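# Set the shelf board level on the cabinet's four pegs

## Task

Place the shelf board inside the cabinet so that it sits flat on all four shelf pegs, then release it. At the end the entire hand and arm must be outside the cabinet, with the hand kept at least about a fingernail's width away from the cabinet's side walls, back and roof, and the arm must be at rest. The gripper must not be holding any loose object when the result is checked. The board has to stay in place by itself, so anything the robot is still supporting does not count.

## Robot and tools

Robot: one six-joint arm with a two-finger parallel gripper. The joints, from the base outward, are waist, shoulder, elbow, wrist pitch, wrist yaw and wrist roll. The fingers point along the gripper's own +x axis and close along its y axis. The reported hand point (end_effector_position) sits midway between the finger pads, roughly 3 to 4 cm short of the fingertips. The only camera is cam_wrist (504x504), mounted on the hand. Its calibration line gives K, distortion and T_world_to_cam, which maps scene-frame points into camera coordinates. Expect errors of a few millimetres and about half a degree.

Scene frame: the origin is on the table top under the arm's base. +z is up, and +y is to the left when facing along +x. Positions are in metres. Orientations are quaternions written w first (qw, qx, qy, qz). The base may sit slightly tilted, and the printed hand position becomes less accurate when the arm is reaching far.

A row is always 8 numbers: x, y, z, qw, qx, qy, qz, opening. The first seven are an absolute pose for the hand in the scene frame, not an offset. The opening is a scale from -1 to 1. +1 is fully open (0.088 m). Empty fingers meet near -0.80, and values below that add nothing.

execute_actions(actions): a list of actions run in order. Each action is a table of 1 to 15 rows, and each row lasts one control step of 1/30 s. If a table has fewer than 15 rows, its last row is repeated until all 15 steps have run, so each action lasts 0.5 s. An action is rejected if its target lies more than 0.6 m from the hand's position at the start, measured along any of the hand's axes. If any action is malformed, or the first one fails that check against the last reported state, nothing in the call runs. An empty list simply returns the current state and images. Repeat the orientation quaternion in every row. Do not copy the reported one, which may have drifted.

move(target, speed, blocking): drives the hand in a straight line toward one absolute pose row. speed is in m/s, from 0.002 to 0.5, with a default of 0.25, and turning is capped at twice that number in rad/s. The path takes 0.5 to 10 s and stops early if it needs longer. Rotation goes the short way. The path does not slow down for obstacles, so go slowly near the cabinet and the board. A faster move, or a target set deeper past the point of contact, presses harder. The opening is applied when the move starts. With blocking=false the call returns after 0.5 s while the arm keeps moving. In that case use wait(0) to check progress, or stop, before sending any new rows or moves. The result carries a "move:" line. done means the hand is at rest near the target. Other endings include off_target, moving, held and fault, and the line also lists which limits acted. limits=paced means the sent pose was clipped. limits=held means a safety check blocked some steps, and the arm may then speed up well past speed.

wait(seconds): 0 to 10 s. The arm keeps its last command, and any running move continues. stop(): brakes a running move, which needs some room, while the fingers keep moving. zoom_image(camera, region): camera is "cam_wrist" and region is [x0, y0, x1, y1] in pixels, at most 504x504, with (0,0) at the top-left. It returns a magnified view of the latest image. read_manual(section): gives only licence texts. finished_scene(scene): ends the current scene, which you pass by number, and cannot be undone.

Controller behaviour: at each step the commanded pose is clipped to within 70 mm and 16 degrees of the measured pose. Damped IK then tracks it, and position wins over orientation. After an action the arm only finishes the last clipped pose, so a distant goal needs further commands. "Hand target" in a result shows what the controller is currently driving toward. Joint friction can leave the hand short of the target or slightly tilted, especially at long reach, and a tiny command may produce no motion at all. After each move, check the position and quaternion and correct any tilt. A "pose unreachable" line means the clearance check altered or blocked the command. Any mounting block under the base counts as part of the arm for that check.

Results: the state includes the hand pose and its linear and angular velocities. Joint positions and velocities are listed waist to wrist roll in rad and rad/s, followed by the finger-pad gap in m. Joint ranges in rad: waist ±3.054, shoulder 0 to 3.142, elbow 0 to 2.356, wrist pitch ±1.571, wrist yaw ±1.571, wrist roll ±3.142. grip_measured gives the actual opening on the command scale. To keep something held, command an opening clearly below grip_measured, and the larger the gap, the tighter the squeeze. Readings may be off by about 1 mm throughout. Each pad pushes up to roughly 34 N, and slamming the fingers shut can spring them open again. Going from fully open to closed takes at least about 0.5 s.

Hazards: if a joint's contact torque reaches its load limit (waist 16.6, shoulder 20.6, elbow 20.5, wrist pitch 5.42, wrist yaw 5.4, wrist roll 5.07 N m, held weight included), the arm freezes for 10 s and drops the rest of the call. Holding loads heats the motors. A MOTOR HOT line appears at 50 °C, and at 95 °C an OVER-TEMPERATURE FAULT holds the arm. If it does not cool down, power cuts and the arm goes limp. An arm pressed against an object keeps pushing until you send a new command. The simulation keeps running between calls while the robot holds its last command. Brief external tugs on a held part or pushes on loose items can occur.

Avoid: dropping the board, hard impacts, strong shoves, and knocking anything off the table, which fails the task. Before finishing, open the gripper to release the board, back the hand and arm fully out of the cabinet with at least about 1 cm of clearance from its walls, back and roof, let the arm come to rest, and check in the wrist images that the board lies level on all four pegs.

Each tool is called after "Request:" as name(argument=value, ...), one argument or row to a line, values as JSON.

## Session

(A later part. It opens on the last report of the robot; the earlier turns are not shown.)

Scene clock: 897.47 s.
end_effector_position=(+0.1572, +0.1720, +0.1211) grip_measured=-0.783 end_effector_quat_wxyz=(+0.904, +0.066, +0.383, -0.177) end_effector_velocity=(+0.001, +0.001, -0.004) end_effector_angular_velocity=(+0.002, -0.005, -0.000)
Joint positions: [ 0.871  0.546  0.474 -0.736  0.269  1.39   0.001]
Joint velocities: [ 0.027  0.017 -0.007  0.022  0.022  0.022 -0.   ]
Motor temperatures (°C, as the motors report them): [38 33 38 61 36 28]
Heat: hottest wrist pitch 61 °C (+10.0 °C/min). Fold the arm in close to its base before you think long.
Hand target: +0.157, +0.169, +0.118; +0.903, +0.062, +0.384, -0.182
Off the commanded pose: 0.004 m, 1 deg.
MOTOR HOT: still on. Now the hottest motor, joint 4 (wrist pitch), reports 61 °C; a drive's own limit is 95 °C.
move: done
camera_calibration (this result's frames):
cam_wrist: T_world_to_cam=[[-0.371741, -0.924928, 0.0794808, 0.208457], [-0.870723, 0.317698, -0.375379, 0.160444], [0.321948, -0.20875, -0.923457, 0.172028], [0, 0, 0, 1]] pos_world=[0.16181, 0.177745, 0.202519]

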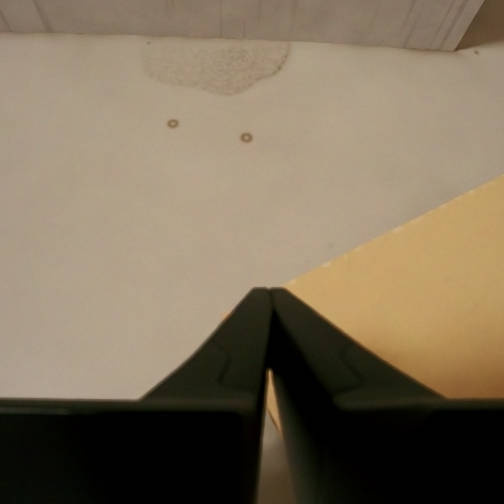

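Request:
move(
  target=[0.137,0.125,0.06,0.904,0.073,0.382,-0.173,-0.9],
  speed=0.1,
)

Request:
move(
  target=[0.137,0.125,0.02,0.904,0.073,0.382,-0.173,-0.9],
  speed=0.05,
)

Request:
move(
  target=[0.27,0.16,0.02,0.904,0.073,0.382,-0.173,-0.9],
  speed=0.04,
)

Request:
move(
  target=[0.2,0.19,0.2,0.94,0.05,0.29,-0.18,-0.9],
  speed=0.2,
)

Scene clock: 906.37 s.
end_effector_position=(+0.1373, +0.1275, +0.0631) grip_measured=-0.783 end_effector_quat_wxyz=(+0.905, +0.075, +0.381, -0.170) end_effector_velocity=(-0.001, -0.002, -0.006) end_effector_angular_velocity=(+0.014, -0.001, -0.003)
Joint positions: [ 1.12   0.496  0.182 -0.539  0.436  1.59   0.001]
Joint velocities: [ 0.017  0.012 -0.022  0.037  0.007  0.022 -0.   ]
Motor temperatures (°C, as the motors report them): [37 32 37 56 35 28]
Heat: hottest wrist pitch 56 °C (+8.0 °C/min). Fold the arm in close to its base before you think long.
Hand target: +0.137, +0.124, +0.061; +0.905, +0.072, +0.381, -0.173
Off the commanded pose: 0.004 m, 0 deg.
MOTOR HOT: still on. Now the hottest motor, joint 4 (wrist pitch), reports 56 °C; a drive's own limit is 95 °C.
move: done
camera_calibration (this result's frames):
cam_wrist: T_world_to_cam=[[-0.366636, -0.928669, 0.0561514, 0.165841], [-0.869377, 0.320485, -0.37613, 0.134961], [0.331304, -0.186719, -0.924864, 0.111603], [0, 0, 0, 1]] pos_world=[0.141161, 0.131597, 0.144668]

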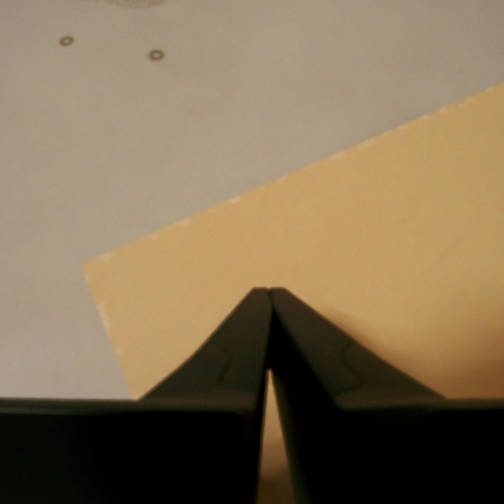

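Scene clock: 907.47 s.
end_effector_position=(+0.1364, +0.1275, +0.0421) grip_measured=-0.783 end_effector_quat_wxyz=(+0.905, +0.076, +0.382, -0.170) end_effector_velocity=(-0.001, -0.002, -0.001) end_effector_angular_velocity=(+0.000, +0.005, -0.009)
Joint positions: [ 1.196  0.656  0.145 -0.371  0.483  1.657  0.001]
Joint velocities: [-0.002 -0.002 -0.002 -0.007 -0.007  0.007 -0.   ]
Motor temperatures (°C, as the motors report them): [37 32 37 56 35 28]
Heat: hottest wrist pitch 56 °C (+8.0 °C/min). Fold the arm in close to its base before you think long.
Hand target: +0.137, +0.128, +0.043; +0.905, +0.078, +0.382, -0.169
Off the commanded pose: 0.022 m, 0 deg.
MOTOR HOT: still on. Now the hottest motor, joint 4 (wrist pitch), reports 56 °C; a drive's own limit is 95 °C.
move: held; limits=held; held on 15 of 33 steps, including the last
pose unreachable: on one or more control steps of this call, first in action 0 (counted from 0), an arm could not follow its commanded pose, so it was not sent that pose on those steps. On the call's last step it was still not sent that pose. It may still have moved: this result reports where it is.
cause: the commanded pose would bring two parts of the arm too close to each other (joints 1 (waist) to 6 (wrist roll) lie between them).
camera_calibration (this result's frames):
cam_wrist: T_world_to_cam=[[-0.367615, -0.928336, 0.0552346, 0.166819], [-0.869679, 0.322133, -0.374017, 0.126014], [0.329421, -0.185531, -0.925775, 0.0925796], [0, 0, 0, 1]] pos_world=[0.140419, 0.131447, 0.123625]

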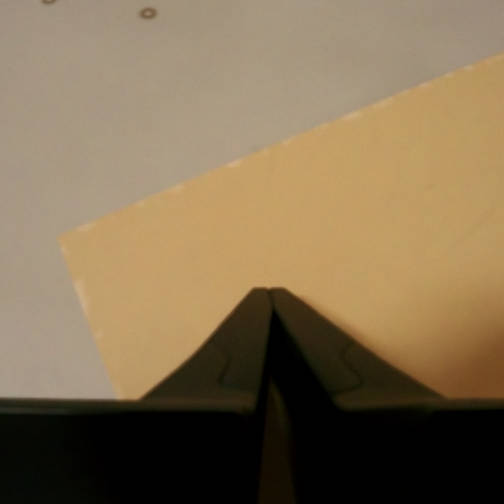

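Scene clock: 911.30 s.
end_effector_position=(+0.2784, +0.1590, +0.0378) grip_measured=-0.783 end_effector_quat_wxyz=(+0.918, +0.084, +0.345, -0.177) end_effector_velocity=(-0.001, -0.000, -0.004) end_effector_angular_velocity=(-0.010, +0.029, +0.011)
Joint positions: [0.648 1.353 0.446 0.176 0.173 1.266 0.001]
Joint velocities: [-0.002  0.012  0.007 -0.007 -0.022 -0.022 -0.   ]
Motor temperatures (°C, as the motors report them): [37 32 37 54 35 28]
Heat: hottest wrist pitch 54 °C (+0.0 °C/min). Fold the arm in close to its base before you think long.
Hand target: +0.268, +0.160, +0.020; +0.904, +0.076, +0.384, -0.174
Off the commanded pose: 0.020 m, 5 deg.
MOTOR HOT: still on. Now the hottest motor, joint 4 (wrist pitch), reports 54 °C; a drive's own limit is 95 °C.
move: off_target
camera_calibration (this result's frames):
cam_wrist: T_world_to_cam=[[-0.38896, -0.920738, 0.0308546, 0.254107], [-0.831265, 0.336331, -0.442583, 0.227392], [0.397126, -0.197795, -0.896197, 0.0296255], [0, 0, 0, 1]] pos_world=[0.276095, 0.163347, 0.11935]

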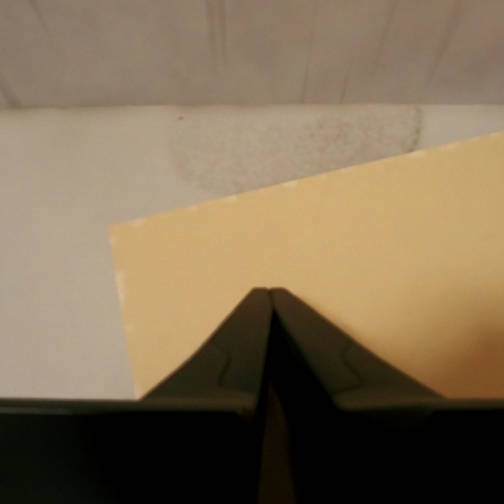

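Scene clock: 912.80 s.
end_effector_position=(+0.2029, +0.1885, +0.1960) grip_measured=-0.783 end_effector_quat_wxyz=(+0.937, +0.049, +0.292, -0.184) end_effector_velocity=(-0.005, -0.004, -0.002) end_effector_angular_velocity=(-0.017, +0.035, -0.002)
Joint positions: [ 0.519  0.623  0.676 -0.741  0.199  1.131  0.001]
Joint velocities: [-0.007 -0.007  0.002 -0.037 -0.022 -0.022 -0.   ]
Motor temperatures (°C, as the motors report them): [37 32 37 54 35 28]
Heat: hottest wrist pitch 54 °C (-3.0 °C/min). Fold the arm in close to its base before you think long.
Hand target: +0.203, +0.191, +0.199; +0.939, +0.051, +0.290, -0.179
Off the commanded pose: 0.005 m, 1 deg.
MOTOR HOT: still on. Now the hottest motor, joint 4 (wrist pitch), reports 54 °C; a drive's own limit is 95 °C.
move: done
camera_calibration (this result's frames):
cam_wrist: T_world_to_cam=[[-0.384575, -0.91985, 0.077318, 0.236887], [-0.785977, 0.282373, -0.550005, 0.246755], [0.48409, -0.272288, -0.831574, 0.191036], [0, 0, 0, 1]] pos_world=[0.192566, 0.200241, 0.276261]

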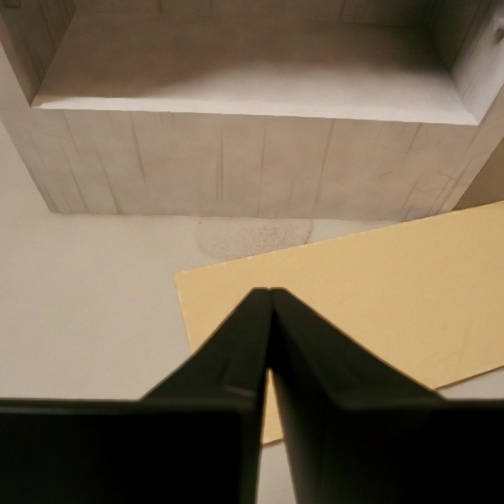

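Request:
move(
  target=[0.241,0.13,0.06,0.904,0.073,0.382,-0.173,-0.9],
  speed=0.2,
)

Request:
move(
  target=[0.241,0.13,0.02,0.904,0.073,0.382,-0.173,-0.9],
  speed=0.05,
)

Request:
move(
  target=[0.30,0.20,0.02,0.904,0.073,0.382,-0.173,-0.9],
  speed=0.04,
)

Request:
move(
  target=[0.2,0.17,0.2,0.94,0.05,0.29,-0.18,-0.9],
  speed=0.2,
)

Scene clock: 922.97 s.
end_effector_position=(+0.2405, +0.1317, +0.0639) grip_measured=-0.783 end_effector_quat_wxyz=(+0.907, +0.074, +0.378, -0.171) end_effector_velocity=(+0.004, +0.001, -0.001) end_effector_angular_velocity=(-0.003, -0.009, +0.012)
Joint positions: [0.537 1.071 0.307 0.015 0.033 1.162 0.001]
Joint velocities: [ 0.002  0.022 -0.002  0.037  0.007 -0.007  0.   ]
Motor temperatures (°C, as the motors report them): [36 32 37 50 34 28]
Heat: hottest wrist pitch 50 °C (-26.4 °C/min). Fold the arm in close to its base before you think long.
Hand target: +0.238, +0.129, +0.061; +0.905, +0.073, +0.382, -0.174
Off the commanded pose: 0.004 m, 1 deg.
MOTOR HOT: still on. Now the hottest motor, joint 4 (wrist pitch), reports 50 °C; a drive's own limit is 95 °C.
move: done
camera_calibration (this result's frames):
cam_wrist: T_world_to_cam=[[-0.367585, -0.928211, 0.057494, 0.207584], [-0.866253, 0.319245, -0.384303, 0.223522], [0.33836, -0.191069, -0.921415, 0.0775629], [0, 0, 0, 1]] pos_world=[0.243687, 0.136143, 0.145433]

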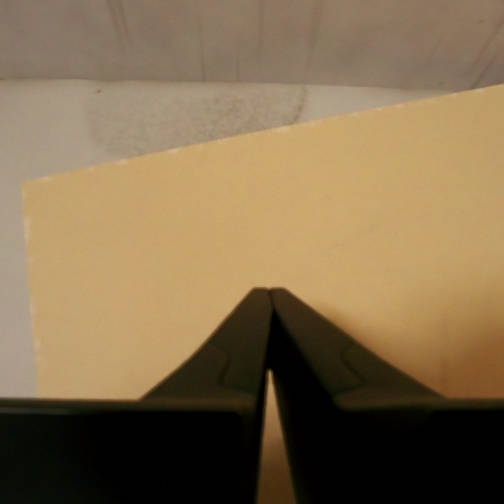

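Scene clock: 924.17 s.
end_effector_position=(+0.2522, +0.1322, +0.0377) grip_measured=-0.783 end_effector_quat_wxyz=(+0.919, +0.081, +0.347, -0.172) end_effector_velocity=(+0.001, -0.004, +0.000) end_effector_angular_velocity=(+0.007, -0.013, -0.026)
Joint positions: [0.643 1.271 0.289 0.258 0.167 1.252 0.001]
Joint velocities: [-0.007  0.012 -0.002  0.007  0.007  0.022 -0.   ]
Motor temperatures (°C, as the motors report them): [36 32 37 50 34 28]
Heat: hottest wrist pitch 50 °C (-25.3 °C/min). Fold the arm in close to its base before you think long.
Hand target: +0.240, +0.129, +0.022; +0.905, +0.072, +0.382, -0.174
Off the commanded pose: 0.021 m, 4 deg.
MOTOR HOT: still on. Now the hottest motor, joint 4 (wrist pitch), reports 50 °C; a drive's own limit is 95 °C.
move: off_target
camera_calibration (this result's frames):
cam_wrist: T_world_to_cam=[[-0.378223, -0.92509, 0.0340051, 0.217016], [-0.835933, 0.325529, -0.441866, 0.21715], [0.397696, -0.19555, -0.896436, 0.0342652], [0, 0, 0, 1]] pos_world=[0.249976, 0.136771, 0.119288]

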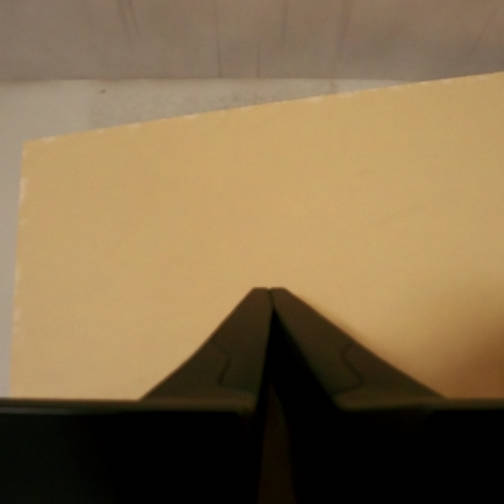

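Scene clock: 926.57 s.
end_effector_position=(+0.3065, +0.1928, +0.0385) grip_measured=-0.783 end_effector_quat_wxyz=(+0.916, +0.076, +0.348, -0.183) end_effector_velocity=(-0.000, -0.001, -0.001) end_effector_angular_velocity=(-0.011, +0.016, -0.005)
Joint positions: [0.661 1.441 0.646 0.045 0.185 1.267 0.001]
Joint velocities: [-0.002  0.007  0.012 -0.022 -0.007 -0.007 -0.   ]
Motor temperatures (°C, as the motors report them): [36 32 36 49 34 28]
Heat: hottest wrist pitch 49 °C (-25.2 °C/min). Fold the arm in close to its base before you think long.
Hand target: +0.299, +0.199, +0.021; +0.905, +0.073, +0.382, -0.174
Off the commanded pose: 0.021 m, 4 deg.
MOTOR HOT: still on. Now the hottest motor, joint 4 (wrist pitch), reports 49 °C; a drive's own limit is 95 °C.
move: off_target
camera_calibration (this result's frames):
cam_wrist: T_world_to_cam=[[-0.393403, -0.917977, 0.0505186, 0.296184], [-0.834064, 0.333247, -0.439641, 0.241026], [0.386745, -0.215092, -0.896752, 0.0323291], [0, 0, 0, 1]] pos_world=[0.305048, 0.198523, 0.119993]

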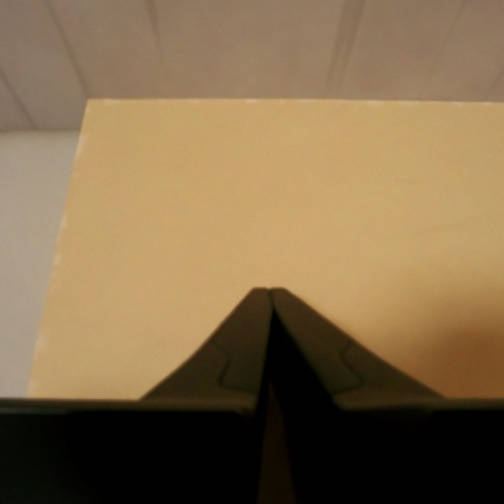

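Scene clock: 928.17 s.
end_effector_position=(+0.2026, +0.1688, +0.1967) grip_measured=-0.783 end_effector_quat_wxyz=(+0.937, +0.050, +0.293, -0.183) end_effector_velocity=(-0.001, -0.001, +0.003) end_effector_angular_velocity=(-0.000, -0.006, -0.003)
Joint positions: [ 0.379  0.572  0.612 -0.715  0.088  1.045  0.001]
Joint velocities: [-0.017 -0.007  0.002 -0.007 -0.007 -0.007 -0.   ]
Motor temperatures (°C, as the motors report them): [36 32 36 49 34 28]
Heat: hottest wrist pitch 49 °C (-24.3 °C/min). Fold the arm in close to its base before you think long.
Hand target: +0.202, +0.171, +0.200; +0.939, +0.052, +0.290, -0.179
Off the commanded pose: 0.004 m, 1 deg.
MOTOR HOT: still on. Now the hottest motor, joint 4 (wrist pitch), reports 49 °C; a drive's own limit is 95 °C.
move: done
camera_calibration (this result's frames):
cam_wrist: T_world_to_cam=[[-0.384781, -0.920038, 0.0739849, 0.219256], [-0.786229, 0.284717, -0.548434, 0.251802], [0.483516, -0.269196, -0.832914, 0.186179], [0, 0, 0, 1]] pos_world=[0.19232, 0.18015, 0.276946]

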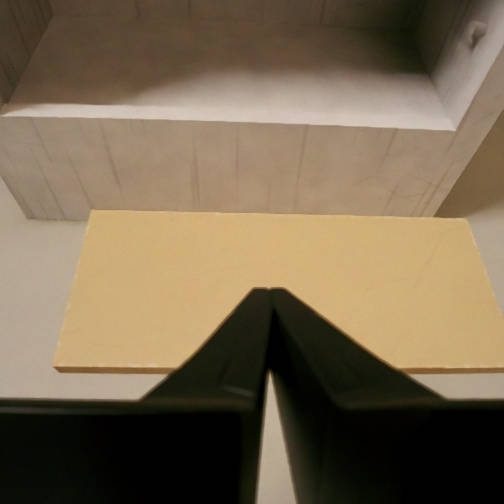

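Request:
execute_actions(
  actions=[],
)

Scene clock: 950.87 s.
end_effector_position=(+0.2023, +0.1686, +0.1969) grip_measured=-0.783 end_effector_quat_wxyz=(+0.937, +0.050, +0.293, -0.183) end_effector_velocity=(-0.002, -0.008, -0.001) end_effector_angular_velocity=(-0.028, +0.003, -0.024)
Joint positions: [ 0.377  0.57   0.612 -0.717  0.087  1.043  0.001]
Joint velocities: [-0.002 -0.002 -0.007 -0.022  0.022 -0.007 -0.   ]
Motor temperatures (°C, as the motors report them): [34 31 37 44 33 28]
Heat: hottest wrist pitch 44 °C (-19.2 °C/min).
Hand target: +0.202, +0.171, +0.200; +0.939, +0.052, +0.290, -0.179
Off the commanded pose: 0.004 m, 1 deg.
MOTOR HOT: cleared. Now the hottest motor, joint 4 (wrist pitch), reports 44 °C.
camera_calibration (this result's frames):
cam_wrist: T_world_to_cam=[[-0.384961, -0.919928, 0.0744147, 0.218937], [-0.78635, 0.284712, -0.548264, 0.251744], [0.483176, -0.269576, -0.832988, 0.186585], [0, 0, 0, 1]] pos_world=[0.192088, 0.180031, 0.277153]

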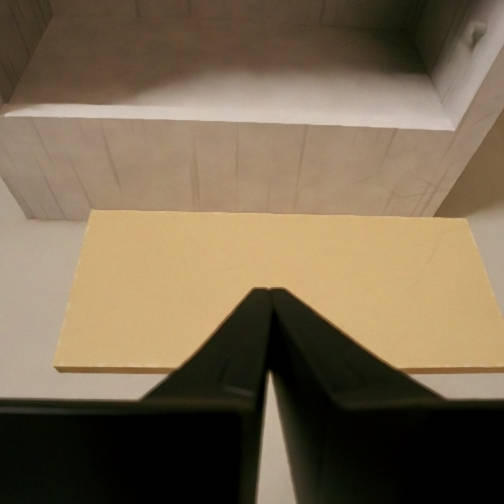

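Request:
move(
  target=[0.29,0.08,0.07,0.904,0.073,0.382,-0.173,-0.9],
)

Request:
move(
  target=[0.29,0.08,0.02,0.904,0.073,0.382,-0.173,-0.9],
  speed=0.05,
)

Request:
move(
  target=[0.306,0.119,0.02,0.904,0.073,0.382,-0.173,-0.9],
  speed=0.04,
)

Request:
move(
  target=[0.25,0.14,0.10,0.904,0.073,0.382,-0.173,-0.9],
  speed=0.1,
)

Request:
move(
  target=[0.202,0.171,0.2,0.939,0.052,0.29,-0.179,-0.9],
)

Scene clock: 962.17 s.
end_effector_position=(+0.2847, +0.0797, +0.0699) grip_measured=-0.783 end_effector_quat_wxyz=(+0.904, +0.074, +0.383, -0.174) end_effector_velocity=(+0.000, +0.001, -0.003) end_effector_angular_velocity=(+0.020, +0.008, +0.004)
Joint positions: [ 0.226  1.379  0.324  0.274 -0.198  0.946  0.001]
Joint velocities: [-0.002  0.017 -0.002  0.022 -0.022  0.007 -0.   ]
Motor temperatures (°C, as the motors report them): [34 31 37 43 33 28]
Heat: hottest wrist pitch 43 °C (-15.1 °C/min).
Hand target: +0.287, +0.080, +0.070; +0.905, +0.074, +0.382, -0.173
Off the commanded pose: 0.005 m, 0 deg.
move: done
camera_calibration (this result's frames):
cam_wrist: T_world_to_cam=[[-0.372613, -0.925837, 0.0631337, 0.176047], [-0.868965, 0.32423, -0.373866, 0.280459], [0.325669, -0.194168, -0.925332, 0.0623286], [0, 0, 0, 1]] pos_world=[0.289008, 0.0841603, 0.151414]

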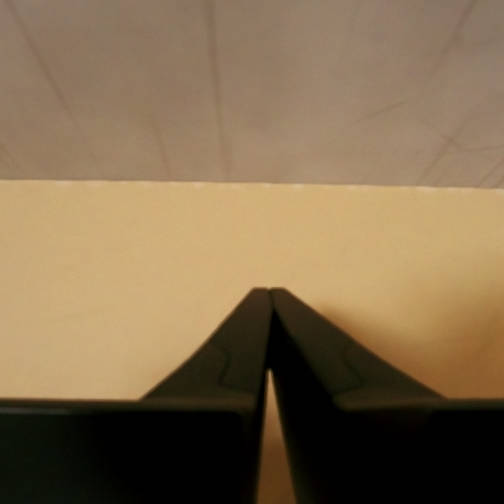

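Scene clock: 963.47 s.
end_effector_position=(+0.2895, +0.0799, +0.0370) grip_measured=-0.783 end_effector_quat_wxyz=(+0.915, +0.077, +0.359, -0.171) end_effector_velocity=(+0.000, -0.000, +0.000) end_effector_angular_velocity=(+0.006, -0.017, +0.005)
Joint positions: [ 0.363  1.569  0.285  0.557 -0.065  1.055  0.001]
Joint velocities: [ 0.002  0.007 -0.012  0.037  0.007  0.007 -0.   ]
Motor temperatures (°C, as the motors report them): [34 31 37 42 33 28]
Heat: hottest wrist pitch 42 °C (-16.0 °C/min).
Hand target: +0.288, +0.080, +0.022; +0.905, +0.072, +0.382, -0.174
Off the commanded pose: 0.017 m, 3 deg.
move: off_target
camera_calibration (this result's frames):
cam_wrist: T_world_to_cam=[[-0.371468, -0.927368, 0.0447127, 0.180572], [-0.849217, 0.319908, -0.420107, 0.268596], [0.37529, -0.194027, -0.906373, 0.0152768], [0, 0, 0, 1]] pos_world=[0.28944, 0.0844951, 0.118611]

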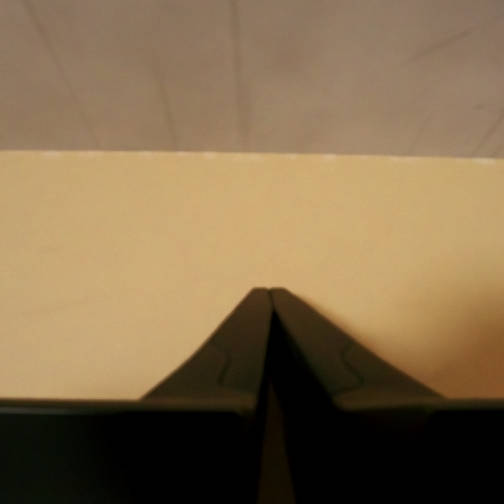

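Scene clock: 964.87 s.
end_effector_position=(+0.2934, +0.0859, +0.0383) grip_measured=-0.783 end_effector_quat_wxyz=(+0.907, +0.063, +0.352, -0.224) end_effector_velocity=(-0.003, -0.003, -0.001) end_effector_angular_velocity=(-0.004, +0.013, -0.039)
Joint positions: [0.422 1.53  0.381 0.334 0.047 1.112 0.001]
Joint velocities: [ 0.002 -0.002  0.012 -0.051  0.007  0.022 -0.   ]
Motor temperatures (°C, as the motors report them): [34 31 37 43 33 28]
Heat: hottest wrist pitch 43 °C (-14.1 °C/min).
Hand target: +0.302, +0.119, +0.023; +0.905, +0.072, +0.383, -0.174
Off the commanded pose: 0.040 m, 7 deg.
move: off_target
camera_calibration (this result's frames):
cam_wrist: T_world_to_cam=[[-0.453953, -0.884655, 0.106357, 0.205757], [-0.82024, 0.368277, -0.437697, 0.25852], [0.348042, -0.285932, -0.89281, 0.0315336], [0, 0, 0, 1]] pos_world=[0.294477, 0.0958335, 0.119423]

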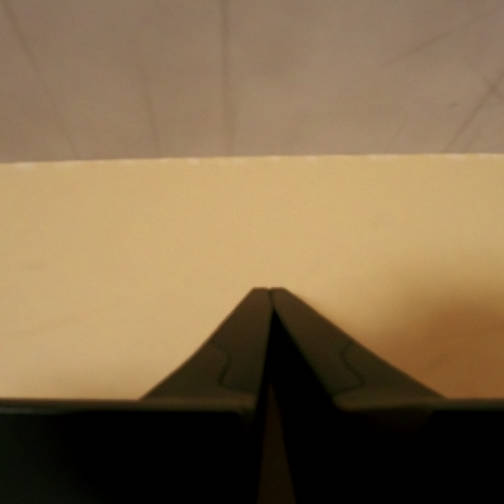

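Scene clock: 966.30 s.
end_effector_position=(+0.2499, +0.1370, +0.0965) grip_measured=-0.783 end_effector_quat_wxyz=(+0.903, +0.072, +0.385, -0.178) end_effector_velocity=(-0.005, +0.000, -0.001) end_effector_angular_velocity=(+0.004, +0.026, -0.001)
Joint positions: [ 0.4    1.008  0.413 -0.178 -0.072  1.066  0.001]
Joint velocities: [-0.002 -0.017  0.002 -0.037 -0.022 -0.007 -0.   ]
Motor temperatures (°C, as the motors report them): [34 31 37 42 33 28]
Heat: hottest wrist pitch 42 °C (-14.0 °C/min).
Hand target: +0.251, +0.140, +0.100; +0.905, +0.073, +0.382, -0.173
Off the commanded pose: 0.005 m, 1 deg.
move: done
camera_calibration (this result's frames):
cam_wrist: T_world_to_cam=[[-0.376663, -0.923688, 0.0701803, 0.214509], [-0.869468, 0.32638, -0.370811, 0.241077], [0.319609, -0.200691, -0.926053, 0.111903], [0, 0, 0, 1]] pos_world=[0.254641, 0.141915, 0.177968]

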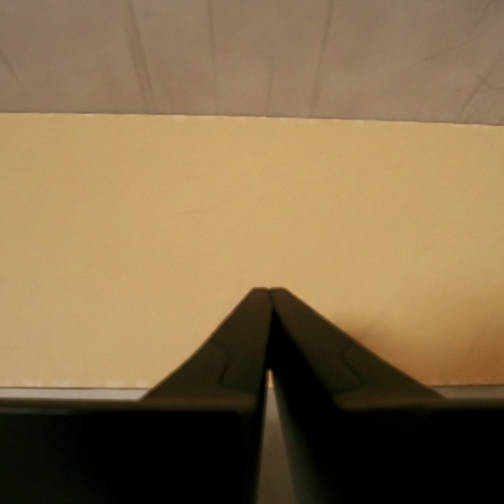

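Scene clock: 967.43 s.
end_effector_position=(+0.2039, +0.1695, +0.1957) grip_measured=-0.783 end_effector_quat_wxyz=(+0.937, +0.052, +0.296, -0.181) end_effector_velocity=(-0.004, +0.002, -0.000) end_effector_angular_velocity=(+0.007, +0.018, +0.010)
Joint positions: [ 0.374  0.578  0.611 -0.706  0.076  1.042  0.001]
Joint velocities: [-0.002 -0.012  0.007 -0.022 -0.022 -0.007 -0.   ]
Motor temperatures (°C, as the motors report them): [34 31 37 42 33 28]
Heat: hottest wrist pitch 42 °C (-14.0 °C/min).
Hand target: +0.204, +0.171, +0.200; +0.939, +0.052, +0.290, -0.178
Off the commanded pose: 0.005 m, 1 deg.
move: done
camera_calibration (this result's frames):
cam_wrist: T_world_to_cam=[[-0.380729, -0.921953, 0.0710457, 0.220635], [-0.789943, 0.28435, -0.543263, 0.251906], [0.480662, -0.262958, -0.836551, 0.185143], [0, 0, 0, 1]] pos_world=[0.194002, 0.180471, 0.276057]

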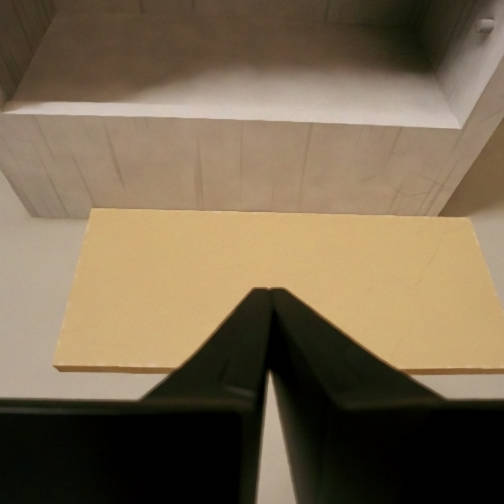

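Request:
move(
  target=[0.216,-0.107,0.09,0.904,0.073,0.382,-0.173,-0.9],
)

Request:
move(
  target=[0.216,-0.107,0.03,0.904,0.073,0.382,-0.173,-0.9],
  speed=0.06,
)

Request:
move(
  target=[0.238,-0.051,0.03,0.904,0.073,0.382,-0.173,-0.9],
  speed=0.03,
)

Scene clock: 977.93 s.
end_effector_position=(+0.1992, +0.0353, +0.1460) grip_measured=-0.783 end_effector_quat_wxyz=(+0.924, +0.061, +0.322, -0.197) end_effector_velocity=(-0.000, +0.001, -0.000) end_effector_angular_velocity=(+0.001, +0.005, +0.006)
Joint positions: [-0.294  0.622  0.154 -0.364 -0.443  0.587  0.001]
Joint velocities: [-0.002 -0.002  0.002 -0.007 -0.007 -0.007 -0.   ]
Motor temperatures (°C, as the motors report them): [34 31 37 41 33 28]
Heat: hottest wrist pitch 41 °C (-11.2 °C/min).
Hand target: +0.200, +0.038, +0.148; +0.925, +0.059, +0.321, -0.194
Off the commanded pose: 0.154 m, 8 deg; position clipped at the last step of the last action.
move: held; limits=paced,held; held on 22 of 45 steps, including the last
pose unreachable: on one or more control steps of this call, first in action 0 (counted from 0), an arm could not follow its commanded pose, so it was not sent that pose on those steps. On the call's last step it was still not sent that pose. It may still have moved: this result reports where it is.
cause: the commanded pose would bring two parts of the arm too close to each other (joints 3 (elbow) to 5 (wrist yaw) lie between them).
camera_calibration (this result's frames):
cam_wrist: T_world_to_cam=[[-0.41161, -0.908095, 0.0770791, 0.103393], [-0.807404, 0.324125, -0.492993, 0.254096], [0.422701, -0.265155, -0.866612, 0.126535], [0, 0, 0, 1]] pos_world=[0.194229, 0.0450836, 0.226955]

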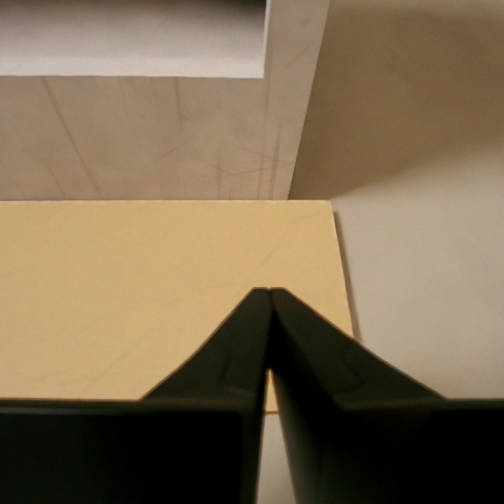

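Scene clock: 981.23 s.
end_effector_position=(+0.2002, +0.0218, +0.1355) grip_measured=-0.783 end_effector_quat_wxyz=(+0.923, +0.060, +0.327, -0.194) end_effector_velocity=(-0.001, +0.002, -0.002) end_effector_angular_velocity=(+0.002, +0.016, +0.022)
Joint positions: [-0.325  0.707  0.099 -0.24  -0.473  0.554  0.001]
Joint velocities: [-0.002 -0.002 -0.002 -0.007 -0.022 -0.022 -0.   ]
Motor temperatures (°C, as the motors report them): [34 31 37 41 33 28]
Heat: hottest wrist pitch 41 °C (-10.1 °C/min).
Hand target: +0.201, +0.022, +0.136; +0.924, +0.059, +0.326, -0.193
Off the commanded pose: 0.167 m, 7 deg; position clipped at the last step of the last action.
move: held; limits=paced,held; held on 85 of 99 steps, including the last
pose unreachable: on one or more control steps of this call, first in action 0 (counted from 0), an arm could not follow its commanded pose, so it was not sent that pose on those steps. On the call's last step it was still not sent that pose. It may still have moved: this result reports where it is.
cause: the commanded pose would bring two parts of the arm too close to each other (joints 3 (elbow) to 5 (wrist yaw) lie between them).
camera_calibration (this result's frames):
cam_wrist: T_world_to_cam=[[-0.404098, -0.911414, 0.0776535, 0.0908296], [-0.814195, 0.319702, -0.484642, 0.254453], [0.416884, -0.259068, -0.871259, 0.115162], [0, 0, 0, 1]] pos_world=[0.195869, 0.0312691, 0.216602]

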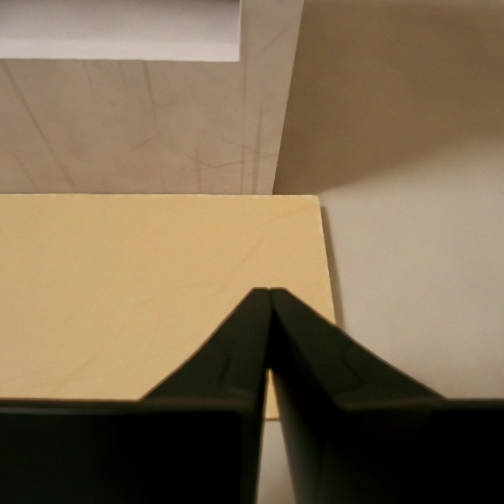

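Scene clock: 985.93 s.
end_effector_position=(+0.2339, -0.0466, +0.0391) grip_measured=-0.783 end_effector_quat_wxyz=(+0.909, +0.071, +0.372, -0.173) end_effector_velocity=(-0.001, -0.001, -0.001) end_effector_angular_velocity=(+0.010, -0.006, -0.004)
Joint positions: [-0.178  2.297  0.069  1.366 -0.46   0.638  0.001]
Joint velocities: [-0.007  0.032 -0.002  0.037 -0.007  0.007 -0.   ]
Motor temperatures (°C, as the motors report them): [34 31 36 41 32 28]
Heat: hottest wrist pitch 41 °C (-8.1 °C/min).
Hand target: +0.235, -0.049, +0.032; +0.904, +0.072, +0.383, -0.174
Off the commanded pose: 0.011 m, 1 deg.
move: off_target
camera_calibration (this result's frames):
cam_wrist: T_world_to_cam=[[-0.370136, -0.926899, 0.0621143, 0.0415509], [-0.861493, 0.317461, -0.396293, 0.264575], [0.347605, -0.200193, -0.916021, 0.0200747], [0, 0, 0, 1]] pos_world=[0.236331, -0.0414598, 0.120657]

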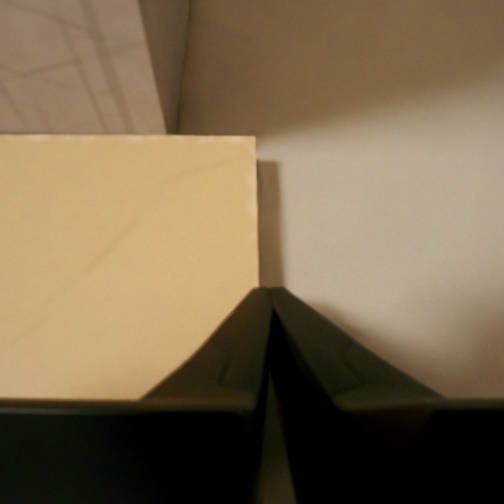

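Request:
move(
  target=[0.25,-0.06,0.10,0.904,0.073,0.382,-0.173,-0.9],
  speed=0.1,
)

Request:
move(
  target=[0.24,-0.095,0.07,0.904,0.073,0.382,-0.173,-0.9],
  speed=0.1,
)

Request:
move(
  target=[0.24,-0.095,0.028,0.904,0.073,0.382,-0.173,-0.9],
  speed=0.05,
)

Request:
move(
  target=[0.262,-0.04,0.028,0.904,0.073,0.382,-0.173,-0.9],
  speed=0.03,
)

Scene clock: 999.23 s.
end_effector_position=(+0.2480, -0.0598, +0.0957) grip_measured=-0.783 end_effector_quat_wxyz=(+0.903, +0.077, +0.384, -0.175) end_effector_velocity=(-0.003, +0.002, -0.001) end_effector_angular_velocity=(+0.020, +0.025, +0.002)
Joint positions: [-0.458  1.847  0.215  0.6   -0.637  0.365  0.001]
Joint velocities: [-0.007 -0.017  0.012 -0.066 -0.022 -0.022 -0.   ]
Motor temperatures (°C, as the motors report them): [33 30 36 39 32 28]
Heat: hottest wrist pitch 39 °C (-7.1 °C/min).
Hand target: +0.251, -0.060, +0.099; +0.905, +0.075, +0.381, -0.172
Off the commanded pose: 0.005 m, 1 deg.
move: done
camera_calibration (this result's frames):
cam_wrist: T_world_to_cam=[[-0.375649, -0.92497, 0.0575987, 0.0329072], [-0.868615, 0.329731, -0.369845, 0.303256], [0.323104, -0.188963, -0.927306, 0.0721796], [0, 0, 0, 1]] pos_world=[0.252453, -0.0559156, 0.177195]

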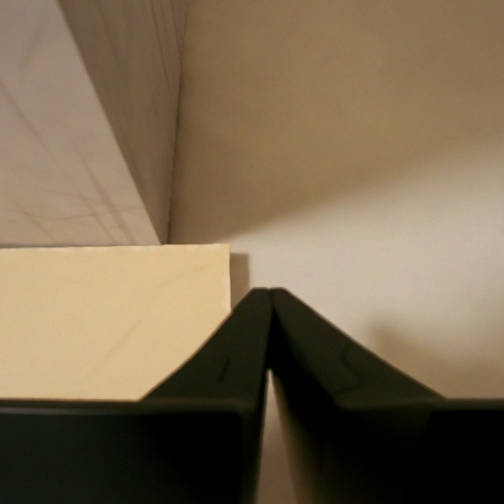

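Scene clock: 1000.13 s.
end_effector_position=(+0.2387, -0.0927, +0.0700) grip_measured=-0.783 end_effector_quat_wxyz=(+0.904, +0.073, +0.384, -0.174) end_effector_velocity=(+0.001, -0.004, +0.002) end_effector_angular_velocity=(-0.022, -0.017, +0.009)
Joint positions: [-0.509  2.195  0.218  0.912 -0.66   0.303  0.001]
Joint velocities: [-0.007  0.027 -0.002  0.051  0.007 -0.007 -0.   ]
Motor temperatures (°C, as the motors report them): [34 30 35 39 32 28]
Heat: hottest wrist pitch 39 °C (-7.0 °C/min).
Hand target: +0.240, -0.094, +0.070; +0.905, +0.073, +0.382, -0.173
Off the commanded pose: 0.003 m, 0 deg.
move: done
camera_calibration (this result's frames):
cam_wrist: T_world_to_cam=[[-0.371559, -0.926193, 0.0641098, -0.0010244], [-0.870022, 0.323259, -0.372243, 0.296429], [0.324045, -0.194087, -0.925918, 0.0443833], [0, 0, 0, 1]] pos_world=[0.243137, -0.0881578, 0.151504]

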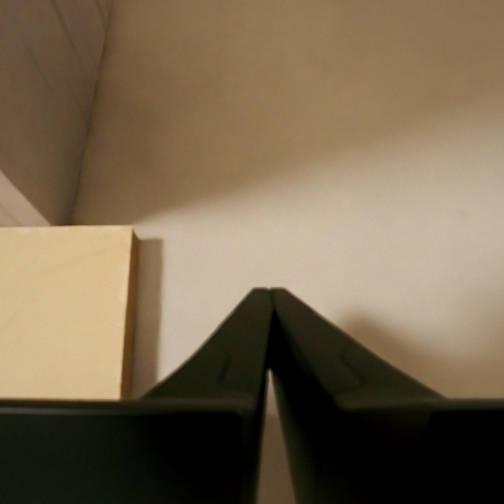

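Scene clock: 1001.33 s.
end_effector_position=(+0.2400, -0.0947, +0.0305) grip_measured=-0.783 end_effector_quat_wxyz=(+0.905, +0.072, +0.382, -0.173) end_effector_velocity=(+0.002, -0.003, -0.000) end_effector_angular_velocity=(-0.030, -0.011, +0.011)
Joint positions: [-0.357  2.515  0.216  1.334 -0.58   0.462  0.001]
Joint velocities: [ 0.007  0.032  0.002  0.051  0.022 -0.007 -0.   ]
Motor temperatures (°C, as the motors report them): [34 30 35 39 32 28]
Heat: hottest wrist pitch 39 °C (-7.1 °C/min).
Hand target: +0.239, -0.095, +0.029; +0.904, +0.072, +0.383, -0.174
Off the commanded pose: 0.002 m, 0 deg.
move: done
camera_calibration (this result's frames):
cam_wrist: T_world_to_cam=[[-0.36856, -0.927365, 0.0644739, -0.000766777], [-0.869543, 0.319393, -0.376673, 0.283138], [0.328721, -0.19489, -0.9241, 0.00567141], [0, 0, 0, 1]] pos_world=[0.244054, -0.090038, 0.111941]

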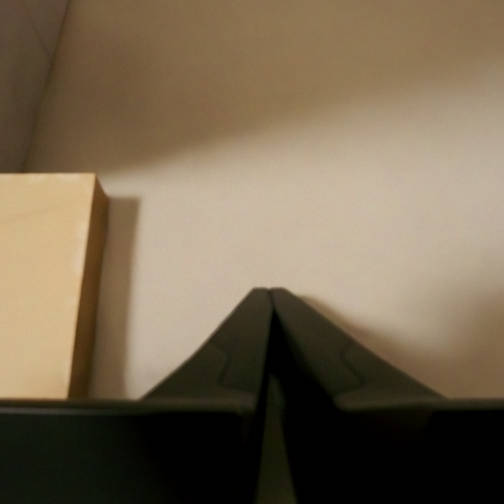

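Scene clock: 1003.60 s.
end_effector_position=(+0.2613, -0.0455, +0.0303) grip_measured=-0.783 end_effector_quat_wxyz=(+0.905, +0.072, +0.378, -0.181) end_effector_velocity=(-0.003, +0.003, -0.002) end_effector_angular_velocity=(+0.012, +0.018, -0.008)
Joint positions: [-0.096  2.237  0.175  1.206 -0.402  0.703  0.001]
Joint velocities: [ 0.007 -0.022 -0.002 -0.037 -0.007  0.007 -0.   ]
Motor temperatures (°C, as the motors report them): [34 31 35 39 32 28]
Heat: hottest wrist pitch 39 °C (-6.1 °C/min).
Hand target: +0.261, -0.041, +0.028; +0.904, +0.071, +0.383, -0.175
Off the commanded pose: 0.006 m, 1 deg.
move: done
camera_calibration (this result's frames):
cam_wrist: T_world_to_cam=[[-0.383342, -0.920981, 0.0695939, 0.0567675], [-0.862051, 0.329729, -0.384899, 0.284651], [0.331538, -0.207542, -0.920331, 0.00665839], [0, 0, 0, 1]] pos_world=[0.264938, -0.0401942, 0.111739]

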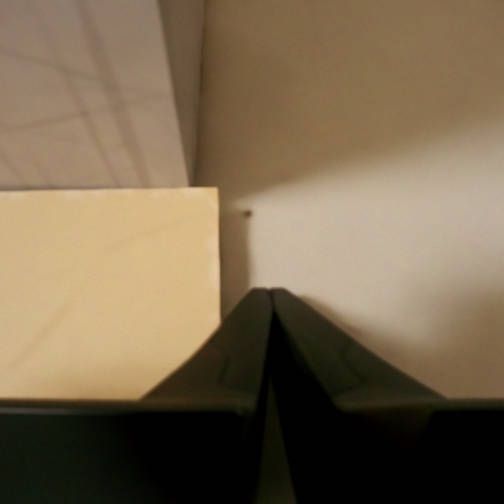

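Request:
move(
  target=[0.271,-0.017,0.028,0.904,0.073,0.382,-0.173,-0.9],
  speed=0.03,
)

Request:
move(
  target=[0.26,-0.04,0.10,0.904,0.073,0.382,-0.173,-0.9],
  speed=0.1,
)

Request:
move(
  target=[0.202,0.171,0.2,0.939,0.052,0.29,-0.179,-0.9],
)

Scene clock: 1010.47 s.
end_effector_position=(+0.2697, -0.0228, +0.0312) grip_measured=-0.783 end_effector_quat_wxyz=(+0.906, +0.073, +0.375, -0.183) end_effector_velocity=(+0.000, +0.001, +0.001) end_effector_angular_velocity=(+0.010, +0.001, -0.005)
Joint positions: [ 0.002  2.087  0.179  1.083 -0.331  0.786  0.001]
Joint velocities: [-0.002 -0.017  0.002 -0.022 -0.007  0.007 -0.   ]
Motor temperatures (°C, as the motors report them): [34 31 35 39 32 28]
Heat: hottest wrist pitch 39 °C (-5.1 °C/min).
Hand target: +0.271, -0.018, +0.028; +0.905, +0.072, +0.382, -0.174
Off the commanded pose: 0.007 m, 1 deg.
move: done
camera_calibration (this result's frames):
cam_wrist: T_world_to_cam=[[-0.387464, -0.919334, 0.0685324, 0.0819749], [-0.858948, 0.333016, -0.388985, 0.284143], [0.334785, -0.209583, -0.918691, 0.00846332], [0, 0, 0, 1]] pos_world=[0.272993, -0.017488, 0.112685]

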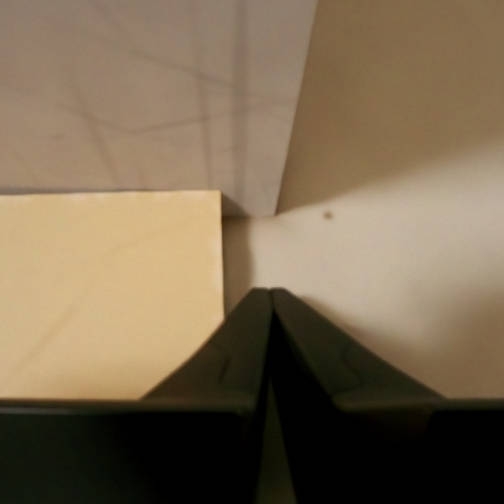

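Scene clock: 1011.63 s.
end_effector_position=(+0.2581, -0.0397, +0.0957) grip_measured=-0.783 end_effector_quat_wxyz=(+0.903, +0.078, +0.384, -0.175) end_effector_velocity=(-0.001, +0.003, +0.002) end_effector_angular_velocity=(+0.015, +0.021, +0.020)
Joint positions: [-0.358  1.745  0.219  0.551 -0.584  0.467  0.001]
Joint velocities: [-0.017 -0.022  0.017 -0.066 -0.037 -0.037 -0.   ]
Motor temperatures (°C, as the motors report them): [34 31 34 39 32 28]
Heat: hottest wrist pitch 39 °C (-5.0 °C/min).
Hand target: +0.261, -0.039, +0.099; +0.905, +0.076, +0.381, -0.171
Off the commanded pose: 0.005 m, 1 deg.
move: done
camera_calibration (this result's frames):
cam_wrist: T_world_to_cam=[[-0.376154, -0.924805, 0.0569587, 0.055578], [-0.868537, 0.330521, -0.369323, 0.305385], [0.322726, -0.188393, -0.927554, 0.0729044], [0, 0, 0, 1]] pos_world=[0.262616, -0.0358025, 0.177243]

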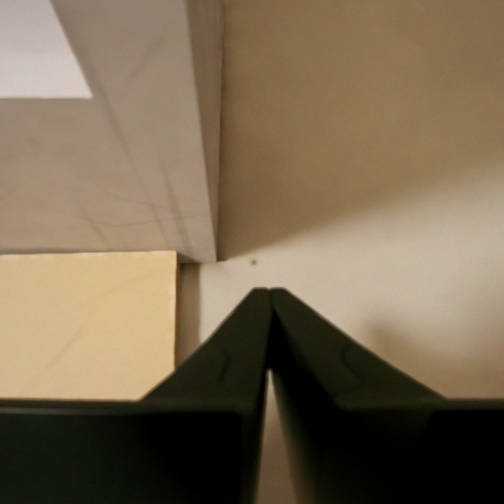

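Scene clock: 1013.27 s.
end_effector_position=(+0.2048, +0.1662, +0.1983) grip_measured=-0.783 end_effector_quat_wxyz=(+0.938, +0.046, +0.292, -0.181) end_effector_velocity=(-0.002, -0.003, +0.001) end_effector_angular_velocity=(-0.008, -0.016, -0.035)
Joint positions: [ 0.345  0.574  0.607 -0.704  0.063  1.015  0.001]
Joint velocities: [ 0.027  0.002  0.007 -0.022  0.051  0.037 -0.   ]
Motor temperatures (°C, as the motors report them): [34 31 35 39 32 28]
Heat: hottest wrist pitch 39 °C (-5.1 °C/min).
Hand target: +0.205, +0.168, +0.200; +0.938, +0.046, +0.290, -0.181
Off the commanded pose: 0.006 m, 1 deg.
move: done
camera_calibration (this result's frames):
cam_wrist: T_world_to_cam=[[-0.379684, -0.921654, 0.0799643, 0.215639], [-0.787491, 0.276629, -0.550758, 0.257228], [0.485488, -0.272085, -0.830826, 0.185406], [0, 0, 0, 1]] pos_world=[0.194427, 0.178034, 0.278467]

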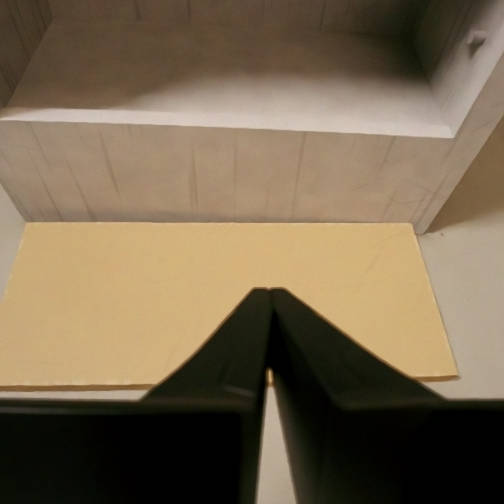

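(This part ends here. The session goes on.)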